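# Open both incubator doors fully without slamming them

## Task

Swing the incubator's outer door and then the inner glass door fully open so they stay open without the robot holding them. No flask may reach the floor, neither door may be slammed open or closed, and the robot must not tip over or end up leaning. Afterwards release everything and back the robot away.

## Robot and tools

ROBOT. A Hello Robot Stretch 3 with a single arm. It has a two-wheel differential base (0.33 m long, 0.34 m wide), a lift that rides up and down a mast, and a telescoping arm that reaches out to the robot's right side. The gripper can only go forward if the base drives. Spinning in place pivots about the point midway between the drive wheels, 0.05 m behind the front edge. When stowed (arm in, wrist folded) the wrist sticks out at most 0.06 m past the right side and a spin sweeps a 0.28 m radius. An unfolded, level wrist reaches beyond that circle. Fast driving (0.30 m/s, 1.9 rad/s) needs lift_m under 0.30, arm_m under 0.03 and wrist_yaw_rad over 2.54. Otherwise the base is capped at 0.10 m/s and 0.63 rad/s.

CAMERAS. head_camera (896x504) and nav_camera (672x504, fisheye) both ride on the head, so head_pan_rad and head_tilt_rad aim them together. wrist_camera (644x364) is on the gripper. Each execute_actions result holds one picture per camera, taken when the call ends.

FRAMES. Base frame: origin on the floor between the drive wheels, x forward, y left, z up. hand_pose is given in it and marks where the closed fingertips meet. With all wrist joints at zero, that frame's x points up, y points back along the arm toward the mast, and z points to the rear. The odometry frame is the base frame at scene start. Heading is positive to the left and runs from -3.142 to 3.142.

execute_actions takes "actions", a list run in order. Each action may hold:
- "robot": a single command, a queue (a list of up to 8 commands and {"pause_s": s} waits, s at most 15), or {"stop": true}. Stop brakes everything and clears the queue.
- "steps": 1 to 450 control steps at 30 per second (default 1). {"steps": n} by itself just waits.
- "until": ends the action early once all its conditions hold.
If any part of a call is invalid or out of range, none of it runs.

A command may contain "base", "joints" and "contact_limits". "base" takes exactly one key. translate_m is a straight drive relative to where the base is when that command begins, in metres, forward positive, |d| at most 1. rotate_rad is a turn in place relative to the current heading, in radians, counter-clockwise (left) positive, |d| at most 3.2. The base cannot move sideways. "joints" gives absolute targets by name, and any joint left out keeps its old goal:
- lift_m: 0 to 1.1 m, arm height on the mast.
- arm_m: 0 to 0.52 m, extension.
- wrist_yaw_rad: -1.345 to 4.42. 0 points along the arm, positive swings toward the front, 3.0 folds it over the base.
- wrist_pitch_rad: -1.57 to 0.451. 0 is level, negative tips the fingertips down.
- wrist_roll_rad: -2.911 to 2.911. At 0 the fingers sit side by side and level.
- gripper_m: -0.089 to 0.179, higher is wider. The real fingertip gap is less than this value, by 0.007 nearly shut and 0.025 fully open.
- head_pan_rad: -3.953 to 1.73. 0 is forward, positive is left, -1.57 looks along the arm.
- head_tilt_rad: -1.53 to 0.419, negative looks down.
"contact_limits": {"arm_m": e} sets the motor effort (1 to 100 %) at which that arm motion halts. Lower values are gentler, but too low halts at once. It lasts until the next arm command.

Base and joint motions launch together and keep going between calls and while you think. A new command takes over immediately and discards what is left of an older queue. Within a queue, the next entry starts only after every motion of the previous one ends "done". For the base and gripper, "off_target" also counts. Any other ending drops the rest of the queue.

UNTIL. {"robot": {"status": "ended"}} fires when nothing reads "moving" and the queue is not "running". Use it with steps 450 to wait for everything to finish. Numeric fields take pairs such as [">", 0.3] with =, !=, <, <=, >, >=. Status fields take a word or ["!=", "moving"]. {"any": {"status": "ended"}} fires when the first motion ends. Since "done" allows some tolerance, do not wait on "=" for a reading.

RESULTS. base_status shows progress as (moved of goal). joint_goals, joint_status and measured_speeds appear per joint. refusals, queue (idle/running/done/dropped/stopped) and queue_left are also given. Status words: moving, done, off_target (came to rest short, may still push), contact_stop (lift or arm met firm resistance and went slack until its next command), time_out, stopped, not_commanded, torque_fault (a wrist servo turned off for 10 s after hard pushing, leaving the joint limp and refusing goals). Lines starting "refused:" or "dropped:" explain rejected goals, counting from 0. "replaced:" is informational only. robot.on_its_own reports goals the robot altered itself, slack or switched-off joints, and any base lean of 3 degrees or more. base_tilt gives forward/right lean in degrees. motor_effort is a percentage, positive toward higher values, with the peak in brackets, and it is noisy. lidar_m gives 12 distances in 30-degree sectors, starting straight ahead and going counter-clockwise. It sits 0.17 m above the floor and cannot see glass. wrist_depth_mm and head_depth_mm are 7x7 grids of median depths.

zoom_image: "camera" (head_camera, nav_camera or wrist_camera) and "region" [x0, y0, x1, y1] in that image's pixels, measured from the top-left, at most 504x504. It returns a sharper crop.

finished_scene: "scene", the current scene's number. It cannot be undone. Call it only once every motion has come to rest.

GRIPPING. To grasp, send a value below the object's width. To release, send at least 0.02 above the touching value. Neither the reading nor "done" proves a hold.

CAUTIONS. Fold or unfold the wrist only with lift_m between 0.32 and 0.95, pitch -0.4 and roll near 0. Once folded, the lift may drop to 0.25. With yaw below -0.4, keep pitch at -0.5 or lower. Pushing something rigid with the gripper above about 0.45 m can tip the robot, and so can a second push after a contact_stop. Driving while hooked on something fixed risks a tip, as does catching on furniture, worst when reversing. If the robot tips, reverse the last move in small steps, pull the gripper free, and lower lift_m to about 0.2. Move the doors slowly so they are not slammed, keep flasks from falling, and expect loose objects to be nudged now and then.

Each tool is called after "Emit:" as name(argument=value, ...) on one line, values as JSON.

## Session

Emit:
execute_actions(actions=[])

Scene clock: 0.00 s.
robot.base_odometry: x=+0.000 y=+0.000 heading=+0.000 (m, m, rad; robot's odometry frame)
robot.turned_by_wheels: +0.000 (rad since the last result)
robot.turned_by_imu: +0.000 (rad since the last result)
robot.base_tilt: forward=+2.1 right=+0.7 (deg)
robot.lidar_m: 2.58 1.97 2.43 1.73 1.50 1.50 1.73 2.33 2.33 2.65 1.66 1.70
robot.head_depth_mm: 1920 2294 2301 2304 2291 2289 2257 / 1935 2485 2490 2479 2482 2498 2271 / 1923 2662 2692 2718 2715 2701 2264 / 1919 2841 2969 3005 2994 3009 2262 / 1928 2847 3064 3033 3076 2989 2256 / 1689 2707 2777 2805 2803 2806 2286 / 1661 2514 2577 2550 2546 2547 2299
robot.base_status: not_commanded
robot.joint_positions: lift_m=+0.360 arm_m=+0.002 wrist_yaw_rad=+2.982 wrist_pitch_rad=-0.617 wrist_roll_rad=-0.015 gripper_m=+0.037 head_pan_rad=-0.017 head_tilt_rad=-0.009
robot.joint_goals: lift_m=+0.360 arm_m=+0.002 wrist_yaw_rad=+2.982 wrist_pitch_rad=-0.617 wrist_roll_rad=-0.015 gripper_m=+0.037 head_pan_rad=-0.017 head_tilt_rad=-0.009
robot.joint_status: lift_m=not_commanded arm_m=not_commanded wrist_yaw_rad=not_commanded wrist_pitch_rad=not_commanded wrist_roll_rad=not_commanded gripper_m=not_commanded head_pan_rad=not_commanded head_tilt_rad=not_commanded
robot.measured_speeds: translate_m=+0.000 rotate_rad=+0.000 lift_m=+0.000 arm_m=+0.000 wrist_yaw_rad=+0.000 wrist_pitch_rad=+0.000 wrist_roll_rad=+0.000 head_pan_rad=+0.000 head_tilt_rad=+0.000
robot: refusals=0 queue=idle queue_left=0
robot.motor_effort: left_wheel=-1 right_wheel=+0 lift_m=+21 arm_m=+0 wrist_yaw_rad=+0 wrist_pitch_rad=+5 wrist_roll_rad=+0 gripper_m=-1 head_pan_rad=+0 head_tilt_rad=+0 (%)
robot.hand_pose: x=+0.0099 y=+0.0461 z=+0.3304 quat_wxyz=(+0.267, +0.683, +0.162, +0.660) (m; robot's base frame)
robot.wrist_depth_mm: - - - - - - - / - - - - - 955 934 / 855 829 824 814 795 789 769 / 710 701 691 676 663 665 642 / 613 603 606 603 601 570 558 / 528 539 - - - 501 498 / 478 - - - 449 451 441
pictures: head_camera (sideways: a quarter turn clockwise sets it upright), nav_camera (sideways: a quarter turn counterclockwise sets it upright), wrist_camera
Images, in order (width x height): head_camera 896x504, nav_camera 672x504, wrist_camera 644x364.

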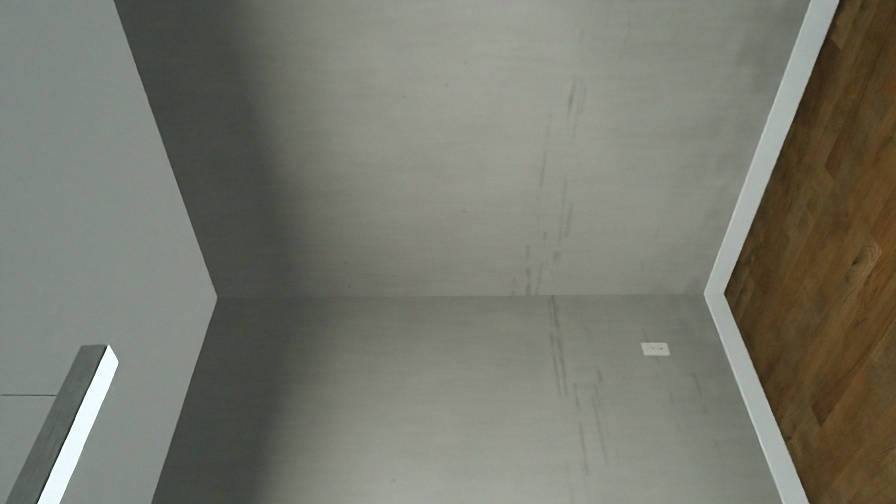

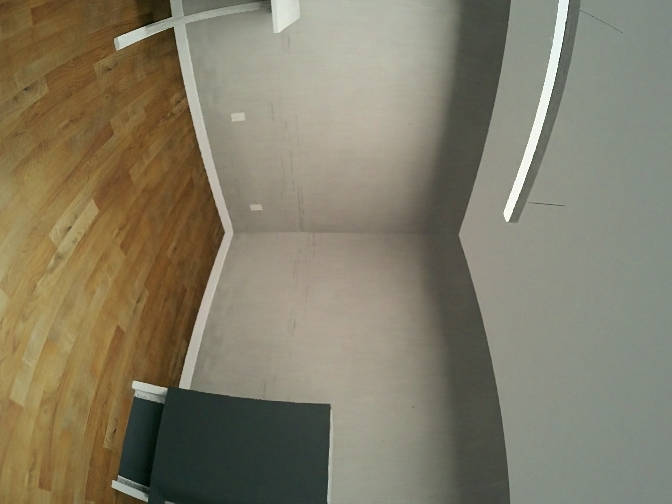

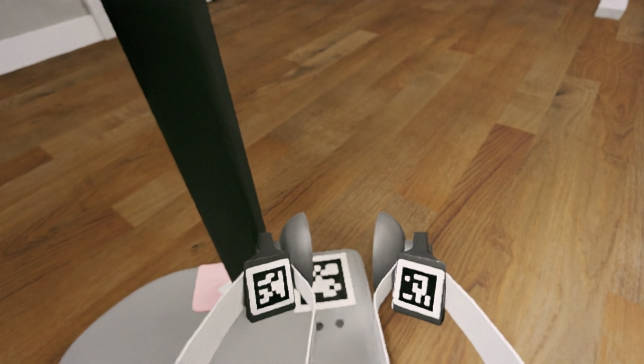

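Emit:
execute_actions(actions=[{"robot":{"joints":{"head_pan_rad":-0.9,"head_tilt_rad":-0.3}},"steps":200,"until":{"robot":{"status":"ended"}}}])

Emit:
execute_actions(actions=[{"robot":{"joints":{"head_pan_rad":1.0,"head_tilt_rad":-0.3}},"steps":200,"until":{"robot":{"status":"ended"}}}])

Emit:
execute_actions(actions=[{"robot":{"joints":{"head_pan_rad":-2.6,"head_tilt_rad":-0.3}},"steps":200,"until":{"robot":{"status":"ended"}}}])

Scene clock: 1.60 s.
robot.base_odometry: x=+0.000 y=+0.000 heading=+0.000 (m, m, rad; robot's odometry frame)
robot.turned_by_wheels: +0.000 (rad since the last result)
robot.turned_by_imu: +0.000 (rad since the last result)
robot.base_tilt: forward=+2.1 right=+0.7 (deg)
robot.lidar_m: 2.57 1.97 2.42 1.74 1.50 1.50 1.72 2.34 2.33 2.64 1.66 1.70
robot.head_depth_mm: 2029 2110 2229 2365 2473 1983 1554 / 1993 2093 2195 2348 2451 1989 1541 / 1984 2067 2189 2325 2390 1977 1549 / 1949 2048 2118 2225 1725 1874 1560 / 1930 2029 1515 1578 1664 1875 1554 / 1912 1990 1499 1544 1641 1835 1548 / 1873 1972 1482 1535 1625 1819 1553
robot.base_status: not_commanded
robot.joint_positions: lift_m=+0.360 arm_m=+0.002 wrist_yaw_rad=+2.982 wrist_pitch_rad=-0.617 wrist_roll_rad=-0.015 gripper_m=+0.037 head_pan_rad=-0.893 head_tilt_rad=-0.296
robot.joint_goals: lift_m=+0.360 arm_m=+0.002 wrist_yaw_rad=+2.982 wrist_pitch_rad=-0.617 wrist_roll_rad=-0.015 gripper_m=+0.037 head_pan_rad=-0.900 head_tilt_rad=-0.300
robot.joint_status: lift_m=not_commanded arm_m=not_commanded wrist_yaw_rad=not_commanded wrist_pitch_rad=not_commanded wrist_roll_rad=not_commanded gripper_m=not_commanded head_pan_rad=done head_tilt_rad=done
robot.measured_speeds: translate_m=+0.000 rotate_rad=+0.000 lift_m=+0.000 arm_m=+0.000 wrist_yaw_rad=+0.000 wrist_pitch_rad=+0.000 wrist_roll_rad=+0.000 head_pan_rad=+0.000 head_tilt_rad=+0.000
robot: refusals=0 queue=done queue_left=0
robot.motor_effort: left_wheel=+0(0) right_wheel=-1(0) lift_m=+21(21) arm_m=+1(0) wrist_yaw_rad=+1(0) wrist_pitch_rad=+5(5) wrist_roll_rad=+0(0) gripper_m=+0(0) head_pan_rad=-3(38) head_tilt_rad=-2(17) (%)
robot.hand_pose: x=+0.0099 y=+0.0461 z=+0.3304 quat_wxyz=(+0.267, +0.683, +0.162, +0.660) (m; robot's base frame)
robot.wrist_depth_mm: - - - - - - - / - - - - 975 935 943 / 853 833 805 809 803 780 764 / 730 699 697 694 667 668 651 / 599 594 603 598 592 559 561 / 535 535 - - - 501 500 / 476 - - - 445 448 441
pictures: head_camera (sideways: a quarter turn clockwise sets it upright), nav_camera (sideways: a quarter turn counterclockwise sets it upright), wrist_camera
Images, in order (width x height): head_camera 896x504, nav_camera 672x504, wrist_camera 644x364.

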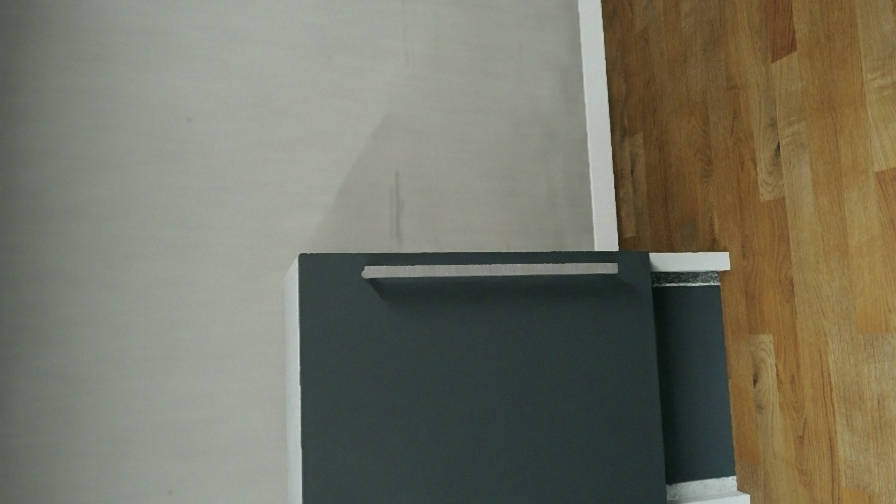

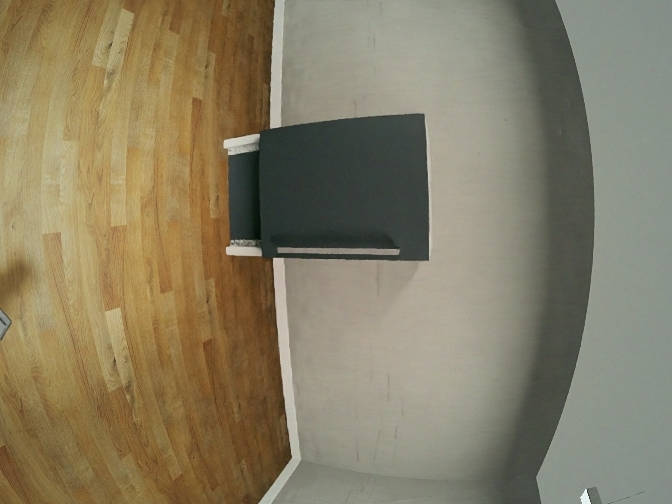

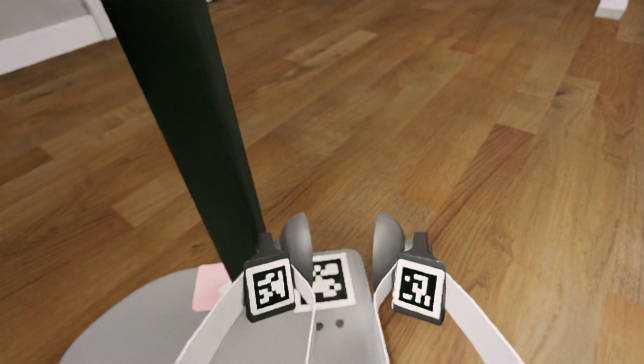

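Scene clock: 3.13 s.
robot.base_odometry: x=+0.000 y=+0.000 heading=+0.000 (m, m, rad; robot's odometry frame)
robot.turned_by_wheels: +0.000 (rad since the last result)
robot.turned_by_imu: +0.000 (rad since the last result)
robot.base_tilt: forward=+2.1 right=+0.7 (deg)
robot.lidar_m: 2.58 1.97 2.42 1.73 1.51 1.50 1.72 2.34 2.33 2.65 1.66 1.70
robot.head_depth_mm: 2019 2097 2211 2307 2424 1989 1543 / 2046 2153 2237 1949 2450 1970 1559 / 2069 2183 2264 2389 2540 1974 1546 / 2130 2178 2319 2494 2604 1976 1555 / 2155 2239 2347 2515 2629 1972 1551 / 2201 2328 2421 2585 2672 1980 1557 / 2265 2360 2454 2568 2473 2010 1564
robot.base_status: not_commanded
robot.joint_positions: lift_m=+0.360 arm_m=+0.002 wrist_yaw_rad=+2.982 wrist_pitch_rad=-0.617 wrist_roll_rad=-0.015 gripper_m=+0.037 head_pan_rad=+0.993 head_tilt_rad=-0.296
robot.joint_goals: lift_m=+0.360 arm_m=+0.002 wrist_yaw_rad=+2.982 wrist_pitch_rad=-0.617 wrist_roll_rad=-0.015 gripper_m=+0.037 head_pan_rad=+1.000 head_tilt_rad=-0.300
robot.joint_status: lift_m=not_commanded arm_m=not_commanded wrist_yaw_rad=not_commanded wrist_pitch_rad=not_commanded wrist_roll_rad=not_commanded gripper_m=not_commanded head_pan_rad=done head_tilt_rad=done
robot.measured_speeds: translate_m=+0.000 rotate_rad=+0.000 lift_m=+0.000 arm_m=+0.000 wrist_yaw_rad=+0.000 wrist_pitch_rad=+0.000 wrist_roll_rad=+0.000 head_pan_rad=+0.000 head_tilt_rad=+0.000
robot: refusals=0 queue=done queue_left=0
robot.motor_effort: left_wheel=+0(1) right_wheel=+0(0) lift_m=+21(21) arm_m=+0(0) wrist_yaw_rad=+1(1) wrist_pitch_rad=+5(5) wrist_roll_rad=+0(0) gripper_m=-1(0) head_pan_rad=+3(36) head_tilt_rad=-1(3) (%)
robot.hand_pose: x=+0.0099 y=+0.0461 z=+0.3304 quat_wxyz=(+0.267, +0.683, +0.162, +0.660) (m; robot's base frame)
robot.wrist_depth_mm: - - - - - - - / - - - - 995 950 929 / 883 846 825 800 797 773 771 / 716 692 691 685 663 659 646 / 615 610 602 610 594 568 558 / 534 538 - - - 505 493 / 472 - - - 449 450 445
pictures: head_camera (sideways: a quarter turn clockwise sets it upright), nav_camera (sideways: a quarter turn counterclockwise sets it upright), wrist_camera
Images, in order (width x height): head_camera 896x504, nav_camera 672x504, wrist_camera 644x364.

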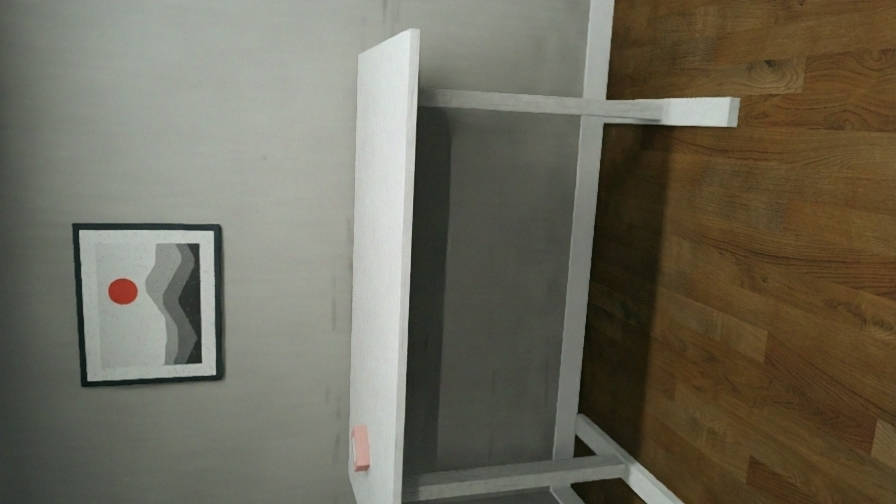

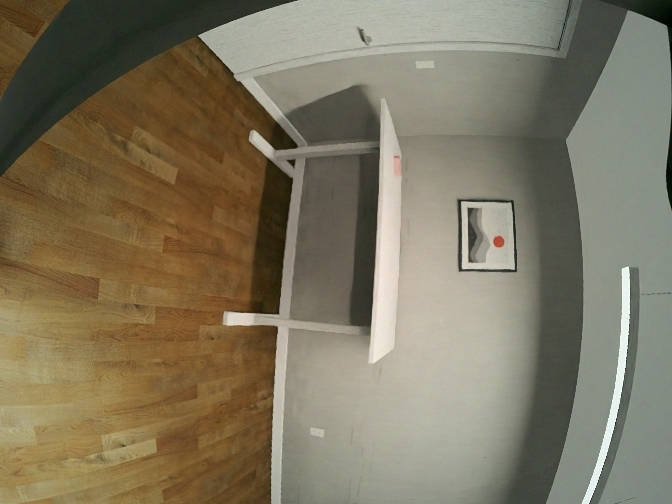

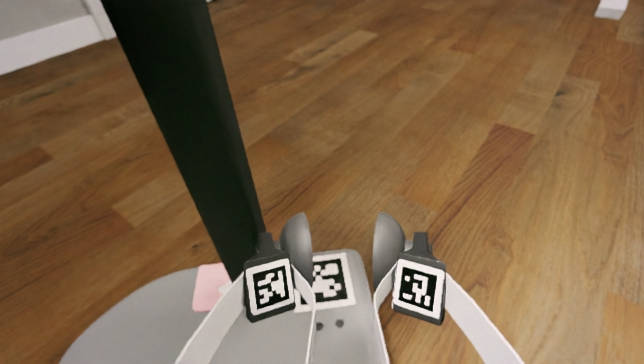

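Scene clock: 5.47 s.
robot.base_odometry: x=+0.000 y=+0.000 heading=+0.000 (m, m, rad; robot's odometry frame)
robot.turned_by_wheels: +0.000 (rad since the last result)
robot.turned_by_imu: +0.000 (rad since the last result)
robot.base_tilt: forward=+2.1 right=+0.7 (deg)
robot.lidar_m: 2.58 1.97 2.42 1.74 1.50 1.50 1.72 2.34 2.33 2.65 1.65 1.70
robot.head_depth_mm: 2239 2350 2491 2604 2565 1968 1547 / 2196 2317 2427 2567 2649 1996 1543 / 2116 2231 2330 2467 2599 1985 1542 / 2084 2194 2306 2415 2520 1986 1543 / 2029 2151 2243 2357 2474 1983 1544 / 1979 2074 2178 2300 2425 1980 1556 / 1930 2033 2115 2198 2350 1988 1552
robot.base_status: not_commanded
robot.joint_positions: lift_m=+0.360 arm_m=+0.002 wrist_yaw_rad=+2.982 wrist_pitch_rad=-0.617 wrist_roll_rad=-0.015 gripper_m=+0.037 head_pan_rad=-2.593 head_tilt_rad=-0.296
robot.joint_goals: lift_m=+0.360 arm_m=+0.002 wrist_yaw_rad=+2.982 wrist_pitch_rad=-0.617 wrist_roll_rad=-0.015 gripper_m=+0.037 head_pan_rad=-2.600 head_tilt_rad=-0.300
robot.joint_status: lift_m=not_commanded arm_m=not_commanded wrist_yaw_rad=not_commanded wrist_pitch_rad=not_commanded wrist_roll_rad=not_commanded gripper_m=not_commanded head_pan_rad=done head_tilt_rad=done
robot.measured_speeds: translate_m=+0.000 rotate_rad=+0.000 lift_m=+0.000 arm_m=+0.000 wrist_yaw_rad=+0.000 wrist_pitch_rad=+0.000 wrist_roll_rad=+0.000 head_pan_rad=+0.000 head_tilt_rad=+0.000
robot: refusals=0 queue=done queue_left=0
robot.motor_effort: left_wheel=+0(0) right_wheel=+0(0) lift_m=+21(20) arm_m=+0(0) wrist_yaw_rad=+0(1) wrist_pitch_rad=+5(5) wrist_roll_rad=+0(0) gripper_m=+0(1) head_pan_rad=-3(31) head_tilt_rad=-2(1) (%)
robot.hand_pose: x=+0.0099 y=+0.0461 z=+0.3304 quat_wxyz=(+0.267, +0.683, +0.162, +0.660) (m; robot's base frame)
robot.wrist_depth_mm: - - - - - - - / - - - - 964 957 942 / 850 848 832 806 810 790 762 / 714 703 689 678 672 672 648 / 603 604 601 611 596 565 553 / 532 542 - - - 504 496 / 477 - - - 450 439 440
pictures: head_camera (sideways: a quarter turn clockwise sets it upright), nav_camera (sideways: a quarter turn counterclockwise sets it upright), wrist_camera
Images, in order (width x height): head_camera 896x504, nav_camera 672x504, wrist_camera 644x364.

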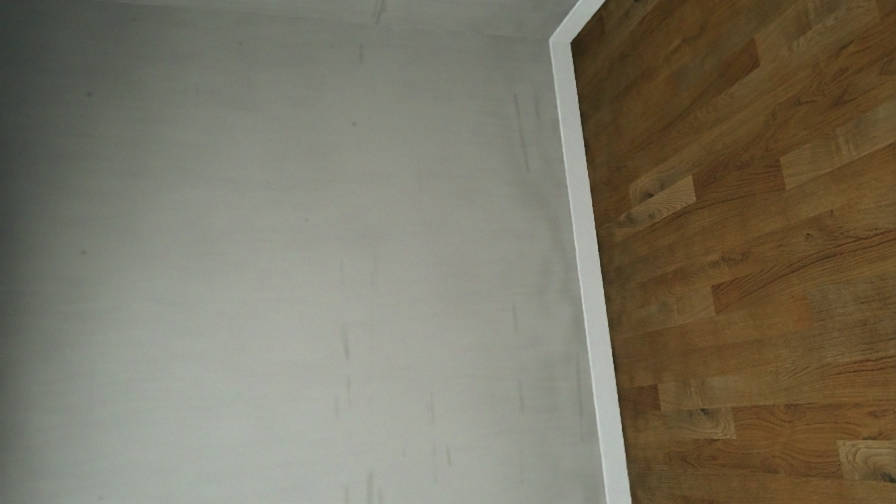

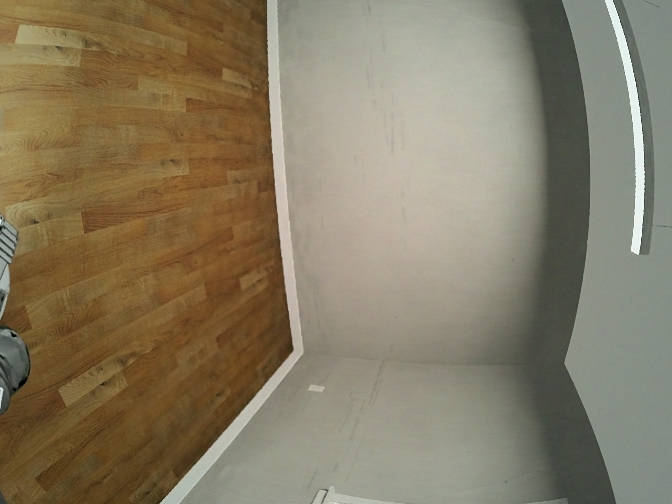

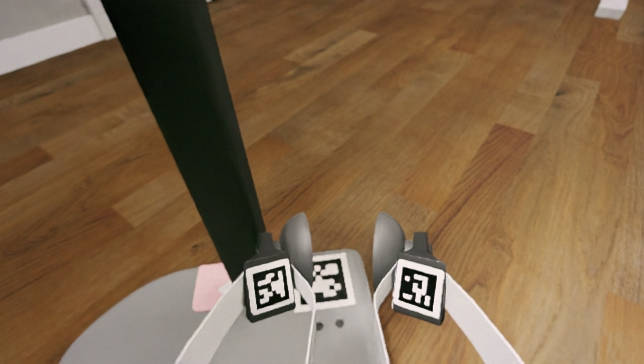

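Emit:
execute_actions(actions=[{"robot":[{"joints":{"lift_m":0.27,"head_pan_rad":0,"head_tilt_rad":-0.45}},{"base":{"rotate_rad":-0.75}},{"base":{"translate_m":0.6}}],"steps":400,"until":{"robot":{"status":"ended"}}}])

Scene clock: 14.90 s.
robot.base_odometry: x=+0.439 y=-0.409 heading=-0.750 (m, m, rad; robot's odometry frame)
robot.turned_by_wheels: -0.750 (rad since the last result)
robot.turned_by_imu: -0.742 (rad since the last result)
robot.base_tilt: forward=+2.1 right=+0.7 (deg)
robot.lidar_m: 1.06 1.15 2.39 2.02 2.51 2.14 2.10 2.19 2.41 2.34 2.31 1.71
robot.head_depth_mm: 1376 1477 1599 1731 1891 1674 1369 / 1372 1448 951 1700 1873 1629 1361 / 1382 1260 941 1024 1104 1231 1366 / 1390 1260 940 1019 1127 1243 1369 / 1386 1271 940 1023 1127 1245 1366 / 1385 1289 947 1031 1129 1249 1380 / 1392 1304 946 1030 1129 1248 1369
robot.base_status: done (translate_m +0.6000 of +0.6000)
robot.joint_positions: lift_m=+0.270 arm_m=+0.002 wrist_yaw_rad=+2.982 wrist_pitch_rad=-0.617 wrist_roll_rad=-0.015 gripper_m=+0.037 head_pan_rad=-0.007 head_tilt_rad=-0.445
robot.joint_goals: lift_m=+0.270 arm_m=+0.002 wrist_yaw_rad=+2.982 wrist_pitch_rad=-0.617 wrist_roll_rad=-0.015 gripper_m=+0.037 head_pan_rad=+0.000 head_tilt_rad=-0.450
robot.joint_status: lift_m=done arm_m=not_commanded wrist_yaw_rad=not_commanded wrist_pitch_rad=not_commanded wrist_roll_rad=not_commanded gripper_m=not_commanded head_pan_rad=done head_tilt_rad=done
robot.measured_speeds: translate_m=+0.000 rotate_rad=+0.000 lift_m=+0.000 arm_m=+0.000 wrist_yaw_rad=+0.000 wrist_pitch_rad=+0.000 wrist_roll_rad=+0.000 head_pan_rad=+0.000 head_tilt_rad=+0.000
robot: refusals=0 queue=done queue_left=0
robot.motor_effort: left_wheel=+2(7) right_wheel=-5(12) lift_m=+19(20) arm_m=+0(0) wrist_yaw_rad=+0(0) wrist_pitch_rad=+5(5) wrist_roll_rad=+0(0) gripper_m=+0(0) head_pan_rad=+3(37) head_tilt_rad=-2(12) (%)
robot.hand_pose: x=+0.0099 y=+0.0459 z=+0.2409 quat_wxyz=(+0.267, +0.683, +0.163, +0.660) (m; robot's base frame)
robot.wrist_depth_mm: - - - - - - 988 / 856 837 828 824 790 767 753 / 696 686 670 666 635 632 615 / 581 572 557 562 540 531 528 / 498 517 - - 485 461 450 / - - - - - 409 402 / - - - - 362 362 357
pictures: head_camera (sideways: a quarter turn clockwise sets it upright), nav_camera (sideways: a quarter turn counterclockwise sets it upright), wrist_camera
Images, in order (width x height): head_camera 896x504, nav_camera 672x504, wrist_camera 644x364.

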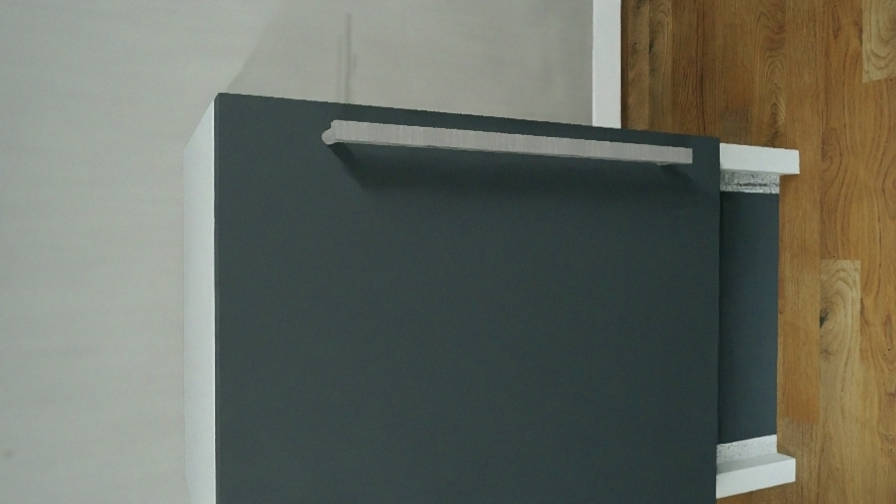

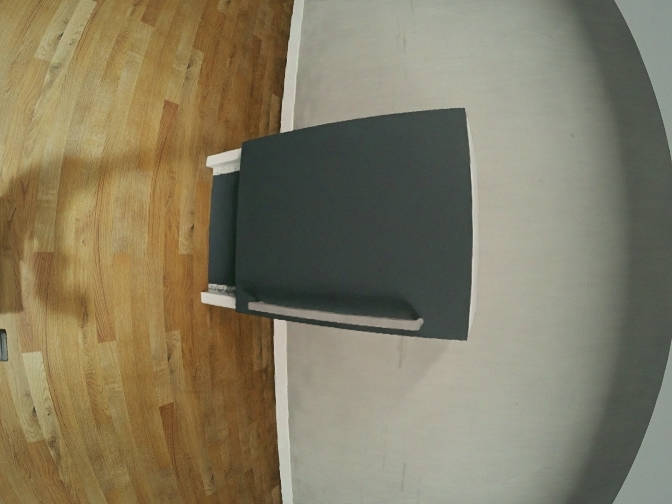

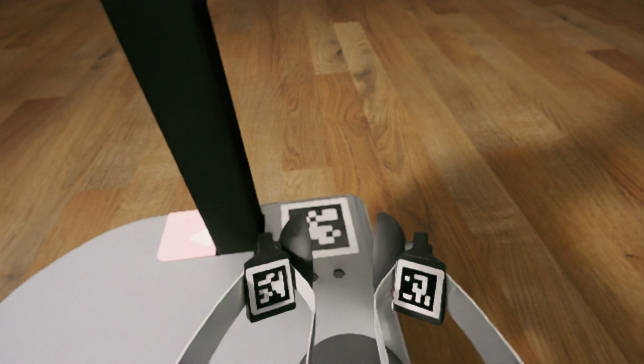

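Emit:
execute_actions(actions=[{"robot":[{"base":{"rotate_rad":1.571},"joints":{"lift_m":0.5,"head_pan_rad":-1.57,"head_tilt_rad":-0.6}},{"joints":{"wrist_pitch_rad":-0.4,"wrist_roll_rad":0}},{"joints":{"wrist_yaw_rad":0,"gripper_m":0.12}},{"joints":{"wrist_pitch_rad":0}}],"steps":450,"until":{"robot":{"status":"ended"}}}])

Scene clock: 23.47 s.
robot.base_odometry: x=+0.439 y=-0.409 heading=+0.821 (m, m, rad; robot's odometry frame)
robot.turned_by_wheels: +1.571 (rad since the last result)
robot.turned_by_imu: +1.554 (rad since the last result)
robot.base_tilt: forward=+2.1 right=+0.7 (deg)
robot.lidar_m: 2.03 2.52 2.14 2.10 2.20 2.42 2.34 2.32 1.71 1.06 1.15 2.40
robot.head_depth_mm: 1363 1523 1680 1875 1783 1473 1246 / 1319 873 988 1785 1748 1470 1245 / 1214 894 989 1110 1271 1455 1270 / 1228 897 999 1125 1269 1470 1252 / 1244 901 1002 1125 1280 1464 1245 / 1246 899 999 1128 1297 1478 1244 / 1265 901 1003 1130 1301 1473 1246
robot.base_status: done (rotate_rad +1.5708 of +1.5710)
robot.joint_positions: lift_m=+0.500 arm_m=+0.002 wrist_yaw_rad=+0.002 wrist_pitch_rad=-0.028 wrist_roll_rad=-0.003 gripper_m=+0.120 head_pan_rad=-1.563 head_tilt_rad=-0.593
robot.joint_goals: lift_m=+0.500 arm_m=+0.002 wrist_yaw_rad=+0.000 wrist_pitch_rad=+0.000 wrist_roll_rad=+0.000 gripper_m=+0.120 head_pan_rad=-1.570 head_tilt_rad=-0.600
robot.joint_status: lift_m=done arm_m=not_commanded wrist_yaw_rad=done wrist_pitch_rad=done wrist_roll_rad=done gripper_m=done head_pan_rad=done head_tilt_rad=done
robot.measured_speeds: translate_m=+0.000 rotate_rad=+0.000 lift_m=+0.000 arm_m=+0.000 wrist_yaw_rad=+0.000 wrist_pitch_rad=+0.000 wrist_roll_rad=+0.000 head_pan_rad=+0.000 head_tilt_rad=+0.000
robot: refusals=0 queue=done queue_left=0
robot.motor_effort: left_wheel=-3(7) right_wheel=+5(13) lift_m=+23(24) arm_m=+0(0) wrist_yaw_rad=-3(3) wrist_pitch_rad=+14(14) wrist_roll_rad=+2(2) gripper_m=+0(81) head_pan_rad=-3(31) head_tilt_rad=-3(14) (%)
robot.hand_pose: x=-0.0209 y=-0.4020 z=+0.6073 quat_wxyz=(+0.708, +0.011, -0.706, -0.009) (m; robot's base frame)
robot.wrist_depth_mm: - 724 717 699 696 - - / - 760 730 716 719 - - / - 766 764 726 737 - - / - 795 803 752 754 - - / - - 802 779 762 - - / - - 983 923 930 - - / - - 945 961 934 982 -
pictures: head_camera (sideways: a quarter turn clockwise sets it upright), nav_camera (sideways: a quarter turn counterclockwise sets it upright), wrist_camera
Images, in order (width x height): head_camera 896x504, nav_camera 672x504, wrist_camera 644x364.

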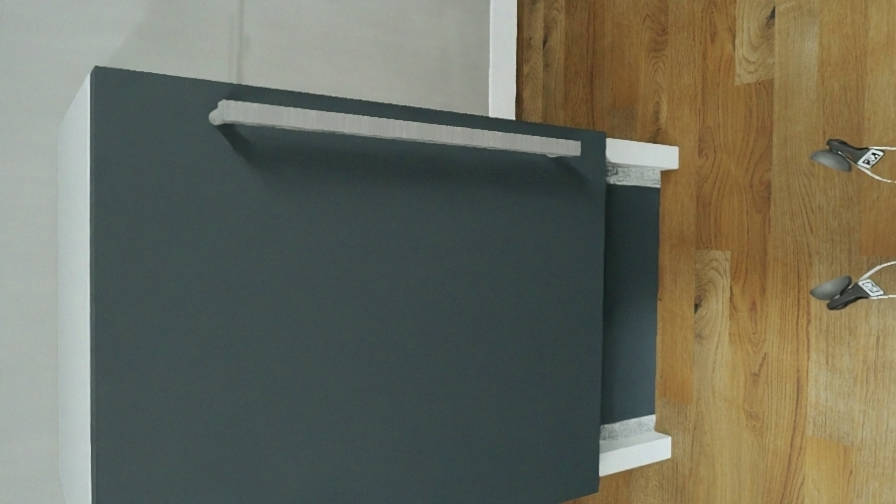

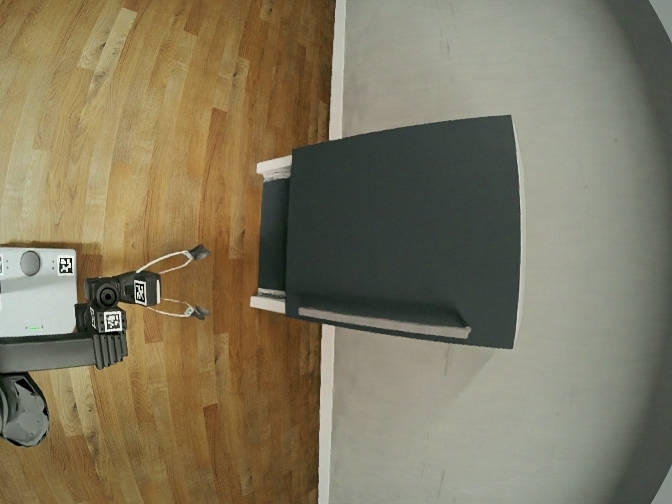

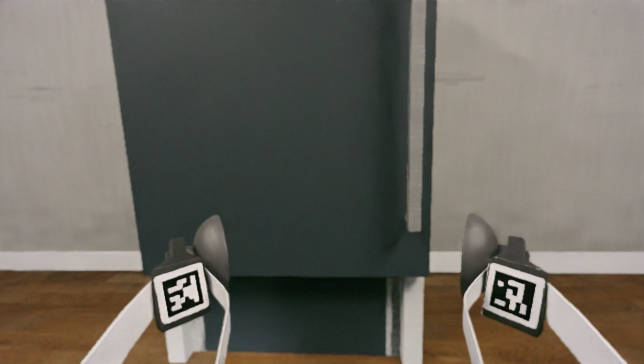

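Emit:
execute_actions(actions=[{"robot":{"base":{"translate_m":-0.17},"joints":{"lift_m":0.56,"arm_m":0.3}},"steps":450,"until":{"robot":{"status":"ended"}}}])

Scene clock: 27.13 s.
robot.base_odometry: x=+0.323 y=-0.533 heading=+0.821 (m, m, rad; robot's odometry frame)
robot.turned_by_wheels: +0.000 (rad since the last result)
robot.turned_by_imu: -0.001 (rad since the last result)
robot.base_tilt: forward=+2.1 right=+0.8 (deg)
robot.lidar_m: 2.20 2.69 2.17 2.10 2.19 2.24 2.17 2.26 1.70 1.05 1.14 2.38
robot.head_depth_mm: 1372 1503 1669 1876 1794 1467 1242 / 1376 1504 1681 1886 1790 1513 1275 / 1349 1485 1683 1902 1798 - 1236 / 1213 883 965 1074 1246 1450 1247 / 1234 898 995 1115 1277 1469 1243 / 1253 901 996 1125 1281 1471 1241 / 1268 902 1003 1134 1290 1474 1245
robot.base_status: done (translate_m -0.1700 of -0.1700)
robot.joint_positions: lift_m=+0.560 arm_m=+0.300 wrist_yaw_rad=+0.000 wrist_pitch_rad=-0.026 wrist_roll_rad=-0.003 gripper_m=+0.120 head_pan_rad=-1.563 head_tilt_rad=-0.593
robot.joint_goals: lift_m=+0.560 arm_m=+0.300 wrist_yaw_rad=+0.000 wrist_pitch_rad=+0.000 wrist_roll_rad=+0.000 gripper_m=+0.120 head_pan_rad=-1.570 head_tilt_rad=-0.600
robot.joint_status: lift_m=done arm_m=done wrist_yaw_rad=done wrist_pitch_rad=done wrist_roll_rad=done gripper_m=done head_pan_rad=done head_tilt_rad=done
robot.measured_speeds: translate_m=+0.000 rotate_rad=+0.000 lift_m=+0.000 arm_m=+0.000 wrist_yaw_rad=+0.000 wrist_pitch_rad=+0.000 wrist_roll_rad=+0.000 head_pan_rad=+0.000 head_tilt_rad=+0.000
robot: refusals=0 queue=done queue_left=0
robot.motor_effort: left_wheel=-3(7) right_wheel=+5(6) lift_m=+23(24) arm_m=+3(3) wrist_yaw_rad=-1(2) wrist_pitch_rad=+13(14) wrist_roll_rad=+2(2) gripper_m=+0(0) head_pan_rad=-2(3) head_tilt_rad=-3(3) (%)
robot.hand_pose: x=-0.0213 y=-0.7002 z=+0.6678 quat_wxyz=(+0.708, +0.010, -0.706, -0.009) (m; robot's base frame)
robot.wrist_depth_mm: 448 437 427 417 - - 975 / 463 447 437 429 - - - / 476 465 449 434 - - - / 478 477 458 455 - - - / 505 489 479 471 - - - / 515 505 495 473 - - - / 539 526 508 505 - - -
pictures: head_camera (sideways: a quarter turn clockwise sets it upright), nav_camera (sideways: a quarter turn counterclockwise sets it upright), wrist_camera
Images, in order (width x height): head_camera 896x504, nav_camera 672x504, wrist_camera 644x364.

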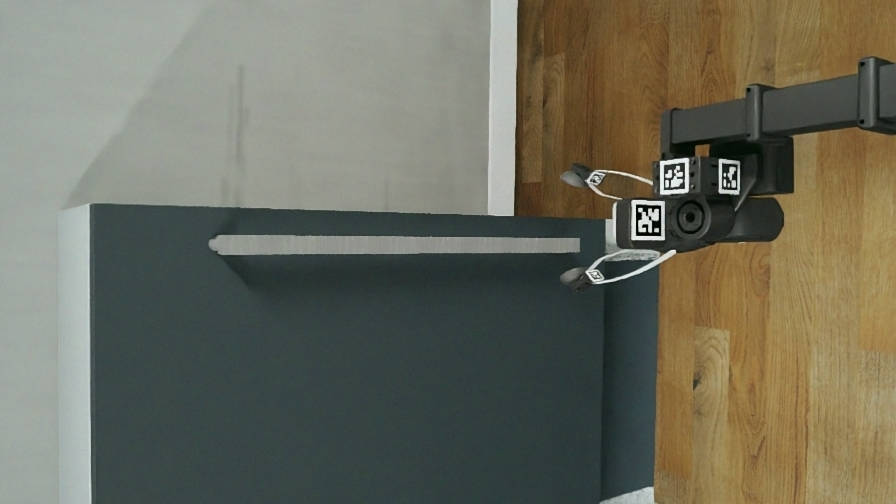

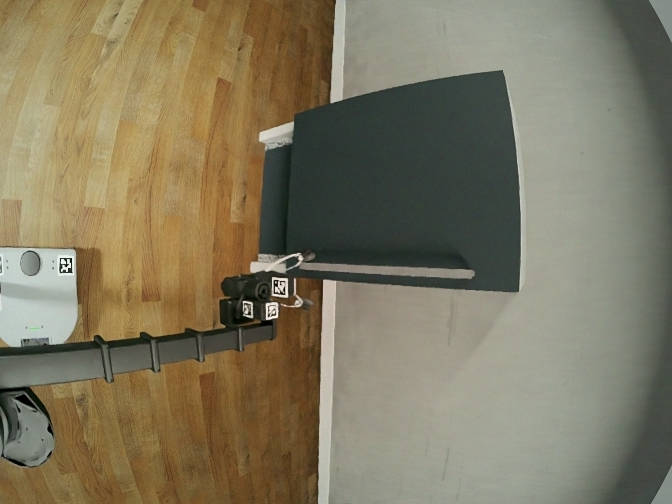

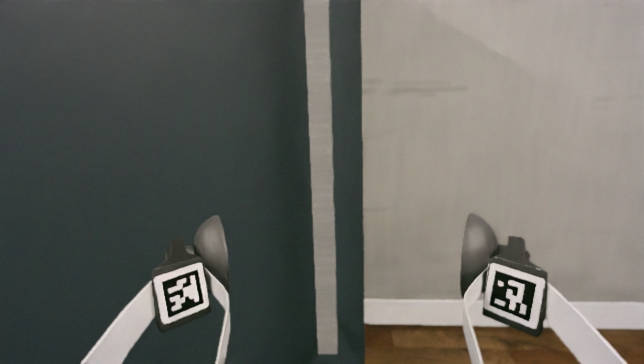

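Emit:
execute_actions(actions=[{"robot":{"base":{"translate_m":0.015},"joints":{"lift_m":0.59,"arm_m":0.43}},"steps":450,"until":{"robot":{"status":"ended"}}}])

Scene clock: 29.70 s.
robot.base_odometry: x=+0.333 y=-0.522 heading=+0.821 (m, m, rad; robot's odometry frame)
robot.turned_by_wheels: +0.000 (rad since the last result)
robot.turned_by_imu: +0.000 (rad since the last result)
robot.base_tilt: forward=+2.1 right=+0.8 (deg)
robot.lidar_m: 2.18 2.68 2.17 2.10 2.19 2.25 2.19 2.28 1.70 1.05 1.14 2.39
robot.head_depth_mm: 1371 1506 1668 1858 1787 1469 1240 / 1382 1510 1682 1880 1837 1489 - / 1365 1497 1665 1858 - 1435 1245 / 1215 891 979 1096 1274 1465 1250 / 1224 897 995 1120 1276 1471 1241 / 1245 896 994 1123 1287 1477 1250 / 1261 901 998 1129 1291 1473 1239
robot.base_status: done (translate_m +0.0150 of +0.0150)
robot.joint_positions: lift_m=+0.590 arm_m=+0.430 wrist_yaw_rad=+0.000 wrist_pitch_rad=-0.026 wrist_roll_rad=-0.003 gripper_m=+0.120 head_pan_rad=-1.563 head_tilt_rad=-0.593
robot.joint_goals: lift_m=+0.590 arm_m=+0.430 wrist_yaw_rad=+0.000 wrist_pitch_rad=+0.000 wrist_roll_rad=+0.000 gripper_m=+0.120 head_pan_rad=-1.570 head_tilt_rad=-0.600
robot.joint_status: lift_m=done arm_m=done wrist_yaw_rad=done wrist_pitch_rad=done wrist_roll_rad=done gripper_m=done head_pan_rad=done head_tilt_rad=done
robot.measured_speeds: translate_m=+0.000 rotate_rad=+0.000 lift_m=+0.000 arm_m=+0.000 wrist_yaw_rad=+0.000 wrist_pitch_rad=+0.000 wrist_roll_rad=+0.000 head_pan_rad=+0.000 head_tilt_rad=+0.000
robot: refusals=0 queue=done queue_left=0
robot.motor_effort: left_wheel=-2(4) right_wheel=+5(10) lift_m=+23(25) arm_m=+3(2) wrist_yaw_rad=-1(1) wrist_pitch_rad=+12(13) wrist_roll_rad=+2(2) gripper_m=-1(0) head_pan_rad=-3(2) head_tilt_rad=-3(3) (%)
robot.hand_pose: x=-0.0213 y=-0.8302 z=+0.6978 quat_wxyz=(+0.708, +0.010, -0.706, -0.009) (m; robot's base frame)
robot.wrist_depth_mm: 312 309 302 290 905 898 861 / 322 317 310 301 944 889 908 / 336 325 320 310 961 963 927 / 346 339 330 320 981 957 934 / 358 347 340 327 - 988 978 / 372 364 347 339 - - 986 / 379 373 359 350 - - -
pictures: head_camera (sideways: a quarter turn clockwise sets it upright), nav_camera (sideways: a quarter turn counterclockwise sets it upright), wrist_camera
Images, in order (width x height): head_camera 896x504, nav_camera 672x504, wrist_camera 644x364.

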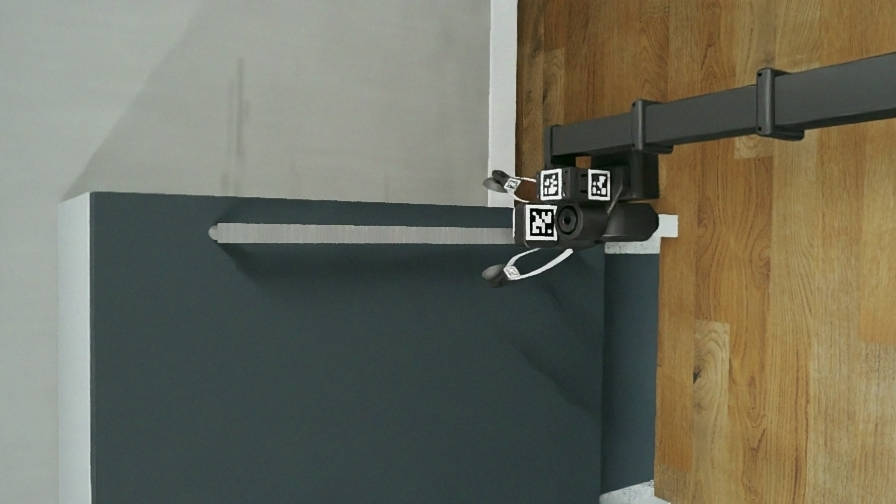

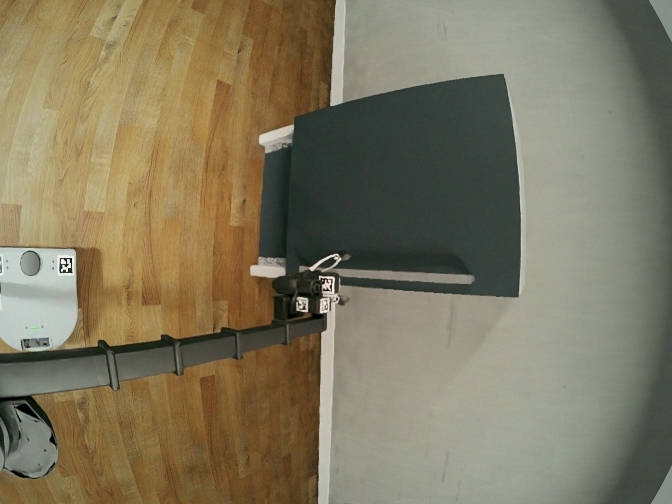

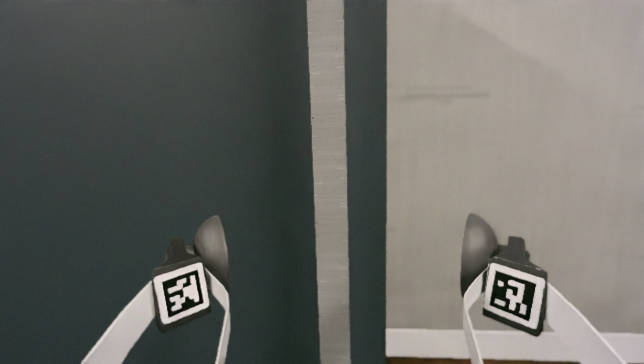

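Emit:
execute_actions(actions=[{"robot":[{"joints":{"gripper_m":0.08}},{"joints":{"arm_m":0.49},"contact_limits":{"arm_m":12}}],"steps":450,"until":{"robot":{"status":"ended"}}}])

Scene clock: 32.47 s.
robot.base_odometry: x=+0.333 y=-0.522 heading=+0.821 (m, m, rad; robot's odometry frame)
robot.turned_by_wheels: +0.000 (rad since the last result)
robot.turned_by_imu: +0.000 (rad since the last result)
robot.base_tilt: forward=+2.1 right=+0.8 (deg)
robot.lidar_m: 2.17 2.67 2.17 2.11 2.19 2.26 2.19 2.28 1.70 1.05 1.14 2.38
robot.head_depth_mm: 1373 1499 1675 1879 1779 1469 1249 / 1375 1517 1681 1886 1828 1510 1221 / 1355 1502 1662 1848 - 1470 1246 / 1219 889 979 1095 1284 1459 1241 / 1224 900 994 1123 1275 1471 1244 / 1238 898 996 1128 1286 1471 1239 / 1254 902 1003 1130 1292 1471 1249
robot.base_status: done (translate_m +0.0150 of +0.0150)
robot.joint_positions: lift_m=+0.590 arm_m=+0.490 wrist_yaw_rad=+0.000 wrist_pitch_rad=-0.026 wrist_roll_rad=-0.003 gripper_m=+0.080 head_pan_rad=-1.563 head_tilt_rad=-0.593
robot.joint_goals: lift_m=+0.590 arm_m=+0.490 wrist_yaw_rad=+0.000 wrist_pitch_rad=+0.000 wrist_roll_rad=+0.000 gripper_m=+0.080 head_pan_rad=-1.570 head_tilt_rad=-0.600
robot.joint_status: lift_m=done arm_m=done wrist_yaw_rad=done wrist_pitch_rad=done wrist_roll_rad=done gripper_m=done head_pan_rad=done head_tilt_rad=done
robot.measured_speeds: translate_m=+0.000 rotate_rad=+0.000 lift_m=+0.000 arm_m=+0.000 wrist_yaw_rad=+0.000 wrist_pitch_rad=+0.000 wrist_roll_rad=+0.000 head_pan_rad=+0.000 head_tilt_rad=+0.000
robot: refusals=0 queue=done queue_left=0
robot.motor_effort: left_wheel=-3(3) right_wheel=+4(5) lift_m=+24(24) arm_m=+3(4) wrist_yaw_rad=-1(1) wrist_pitch_rad=+13(13) wrist_roll_rad=+2(2) gripper_m=+0(80) head_pan_rad=-2(3) head_tilt_rad=-3(3) (%)
robot.contact_limits: arm_m 12 (drawing in: default 15, maximum 24; extending or still: default 21, maximum 34)
robot.hand_pose: x=-0.0213 y=-0.8902 z=+0.6978 quat_wxyz=(+0.708, +0.010, -0.706, -0.009) (m; robot's base frame)
robot.wrist_depth_mm: 253 249 243 234 861 840 809 / 263 256 250 243 851 855 836 / 269 265 258 249 902 874 862 / 279 272 266 255 932 903 876 / 286 280 272 196 952 927 922 / 295 290 - 202 979 935 943 / 309 300 293 282 - 962 960
pictures: head_camera (sideways: a quarter turn clockwise sets it upright), nav_camera (sideways: a quarter turn counterclockwise sets it upright), wrist_camera
Images, in order (width x height): head_camera 896x504, nav_camera 672x504, wrist_camera 644x364.

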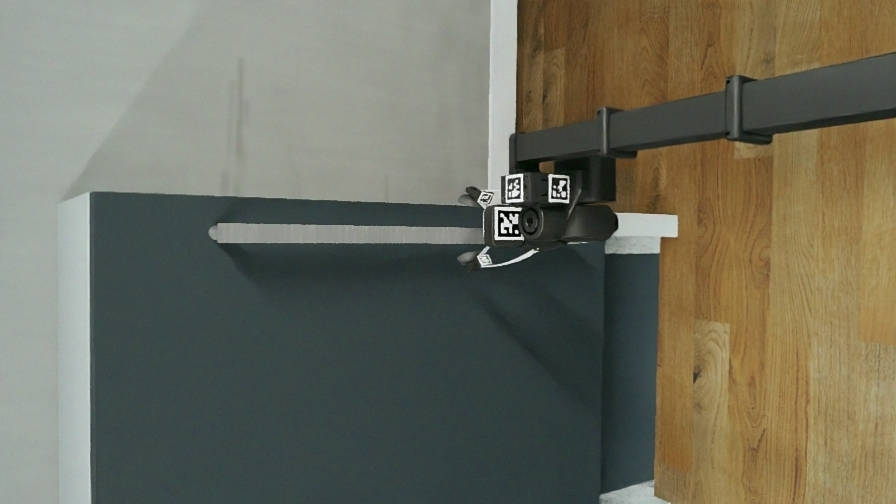

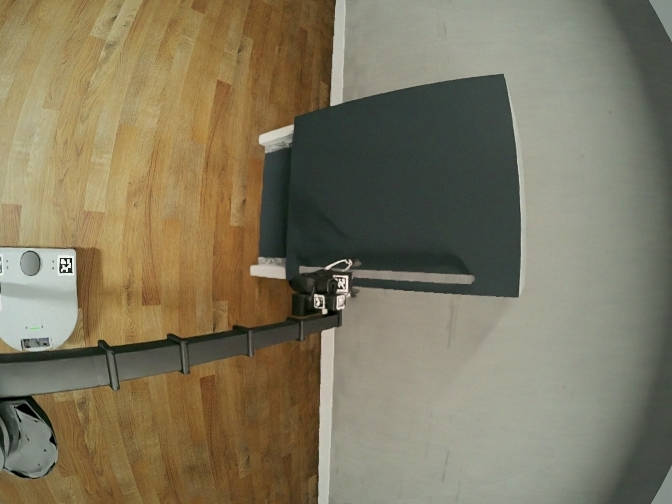

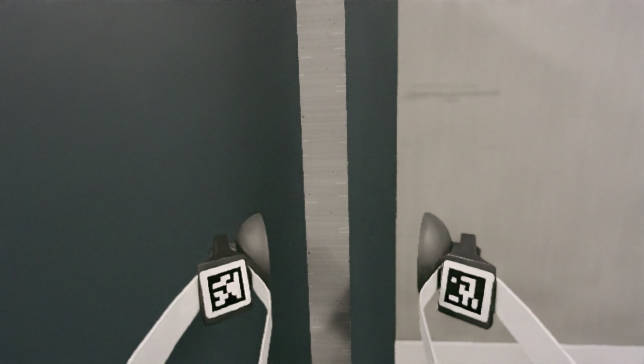

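Emit:
execute_actions(actions=[{"robot":[{"base":{"translate_m":0.01},"joints":{"arm_m":0.52},"contact_limits":{"arm_m":14}},{"joints":{"gripper_m":0.0}},{"pause_s":0.5},{"joints":{"arm_m":0.46}}],"steps":450,"until":{"robot":{"status":"ended"}}}])

Scene clock: 36.83 s.
robot.base_odometry: x=+0.340 y=-0.515 heading=+0.821 (m, m, rad; robot's odometry frame)
robot.turned_by_wheels: +0.000 (rad since the last result)
robot.turned_by_imu: -0.001 (rad since the last result)
robot.base_tilt: forward=+2.1 right=+0.8 (deg)
robot.lidar_m: 2.17 2.66 2.17 2.10 2.20 2.26 2.20 2.29 1.71 1.04 1.14 2.39
robot.head_depth_mm: 1378 1516 1668 1869 1782 1469 1243 / 1374 1500 1679 1872 1857 1503 1220 / 1372 1468 1623 1860 - 1478 1243 / 1213 889 977 1095 1275 1464 1246 / 1225 893 999 1125 1284 1473 1238 / 1242 900 1001 1116 1285 1463 1251 / 1261 900 1004 1129 1290 1477 1249
robot.base_status: done (translate_m +0.0100 of +0.0100)
robot.joint_positions: lift_m=+0.590 arm_m=+0.460 wrist_yaw_rad=-0.001 wrist_pitch_rad=-0.025 wrist_roll_rad=-0.003 gripper_m=+0.000 head_pan_rad=-1.563 head_tilt_rad=-0.593
robot.joint_goals: lift_m=+0.590 arm_m=+0.460 wrist_yaw_rad=+0.000 wrist_pitch_rad=+0.000 wrist_roll_rad=+0.000 gripper_m=+0.000 head_pan_rad=-1.570 head_tilt_rad=-0.600
robot.joint_status: lift_m=done arm_m=done wrist_yaw_rad=done wrist_pitch_rad=done wrist_roll_rad=done gripper_m=done head_pan_rad=done head_tilt_rad=done
robot.measured_speeds: translate_m=+0.000 rotate_rad=+0.000 lift_m=+0.000 arm_m=+0.000 wrist_yaw_rad=+0.000 wrist_pitch_rad=+0.000 wrist_roll_rad=+0.000 head_pan_rad=+0.000 head_tilt_rad=+0.000
robot: refusals=0 queue=done queue_left=0
robot.motor_effort: left_wheel=-2(5) right_wheel=+5(11) lift_m=+23(24) arm_m=-2(4) wrist_yaw_rad=+1(6) wrist_pitch_rad=+12(13) wrist_roll_rad=+2(2) gripper_m=-3(84) head_pan_rad=-3(3) head_tilt_rad=-3(3) (%)
robot.hand_pose: x=-0.0218 y=-0.8608 z=+0.6980 quat_wxyz=(+0.708, +0.009, -0.706, -0.010) (m; robot's base frame)
robot.wrist_depth_mm: 284 277 273 266 879 859 855 / 291 287 278 270 882 871 880 / 302 294 286 280 943 897 886 / 311 304 298 289 954 927 946 / 320 312 307 296 981 960 923 / 332 325 315 - - - 952 / 340 333 325 318 - - 988
pictures: head_camera (sideways: a quarter turn clockwise sets it upright), nav_camera (sideways: a quarter turn counterclockwise sets it upright), wrist_camera
Images, in order (width x height): head_camera 896x504, nav_camera 672x504, wrist_camera 644x364.

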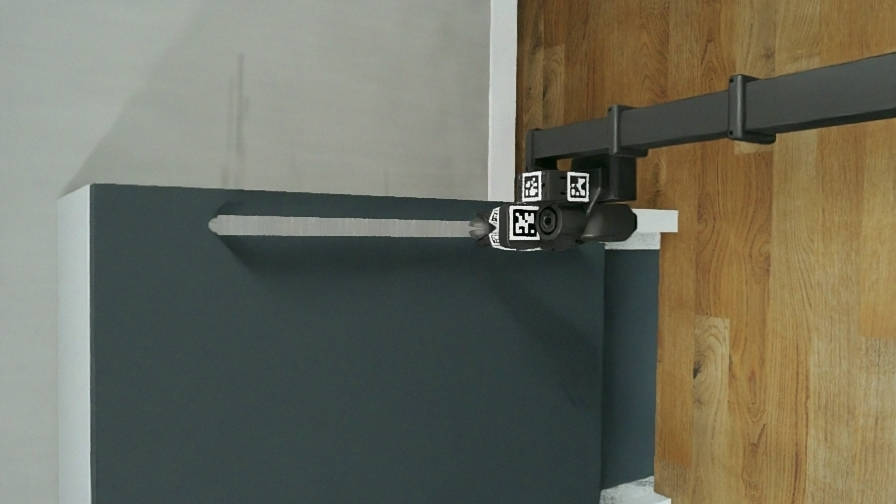

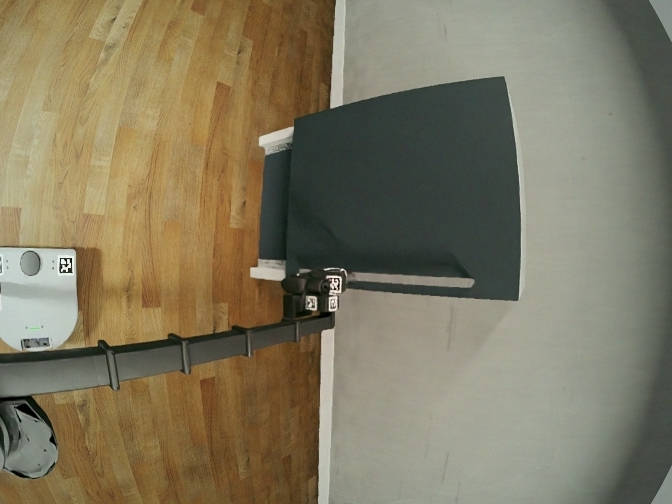

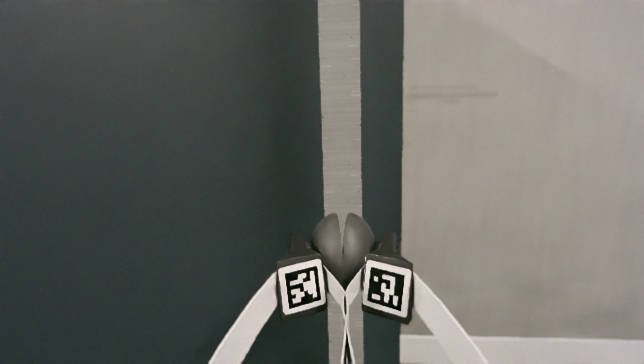

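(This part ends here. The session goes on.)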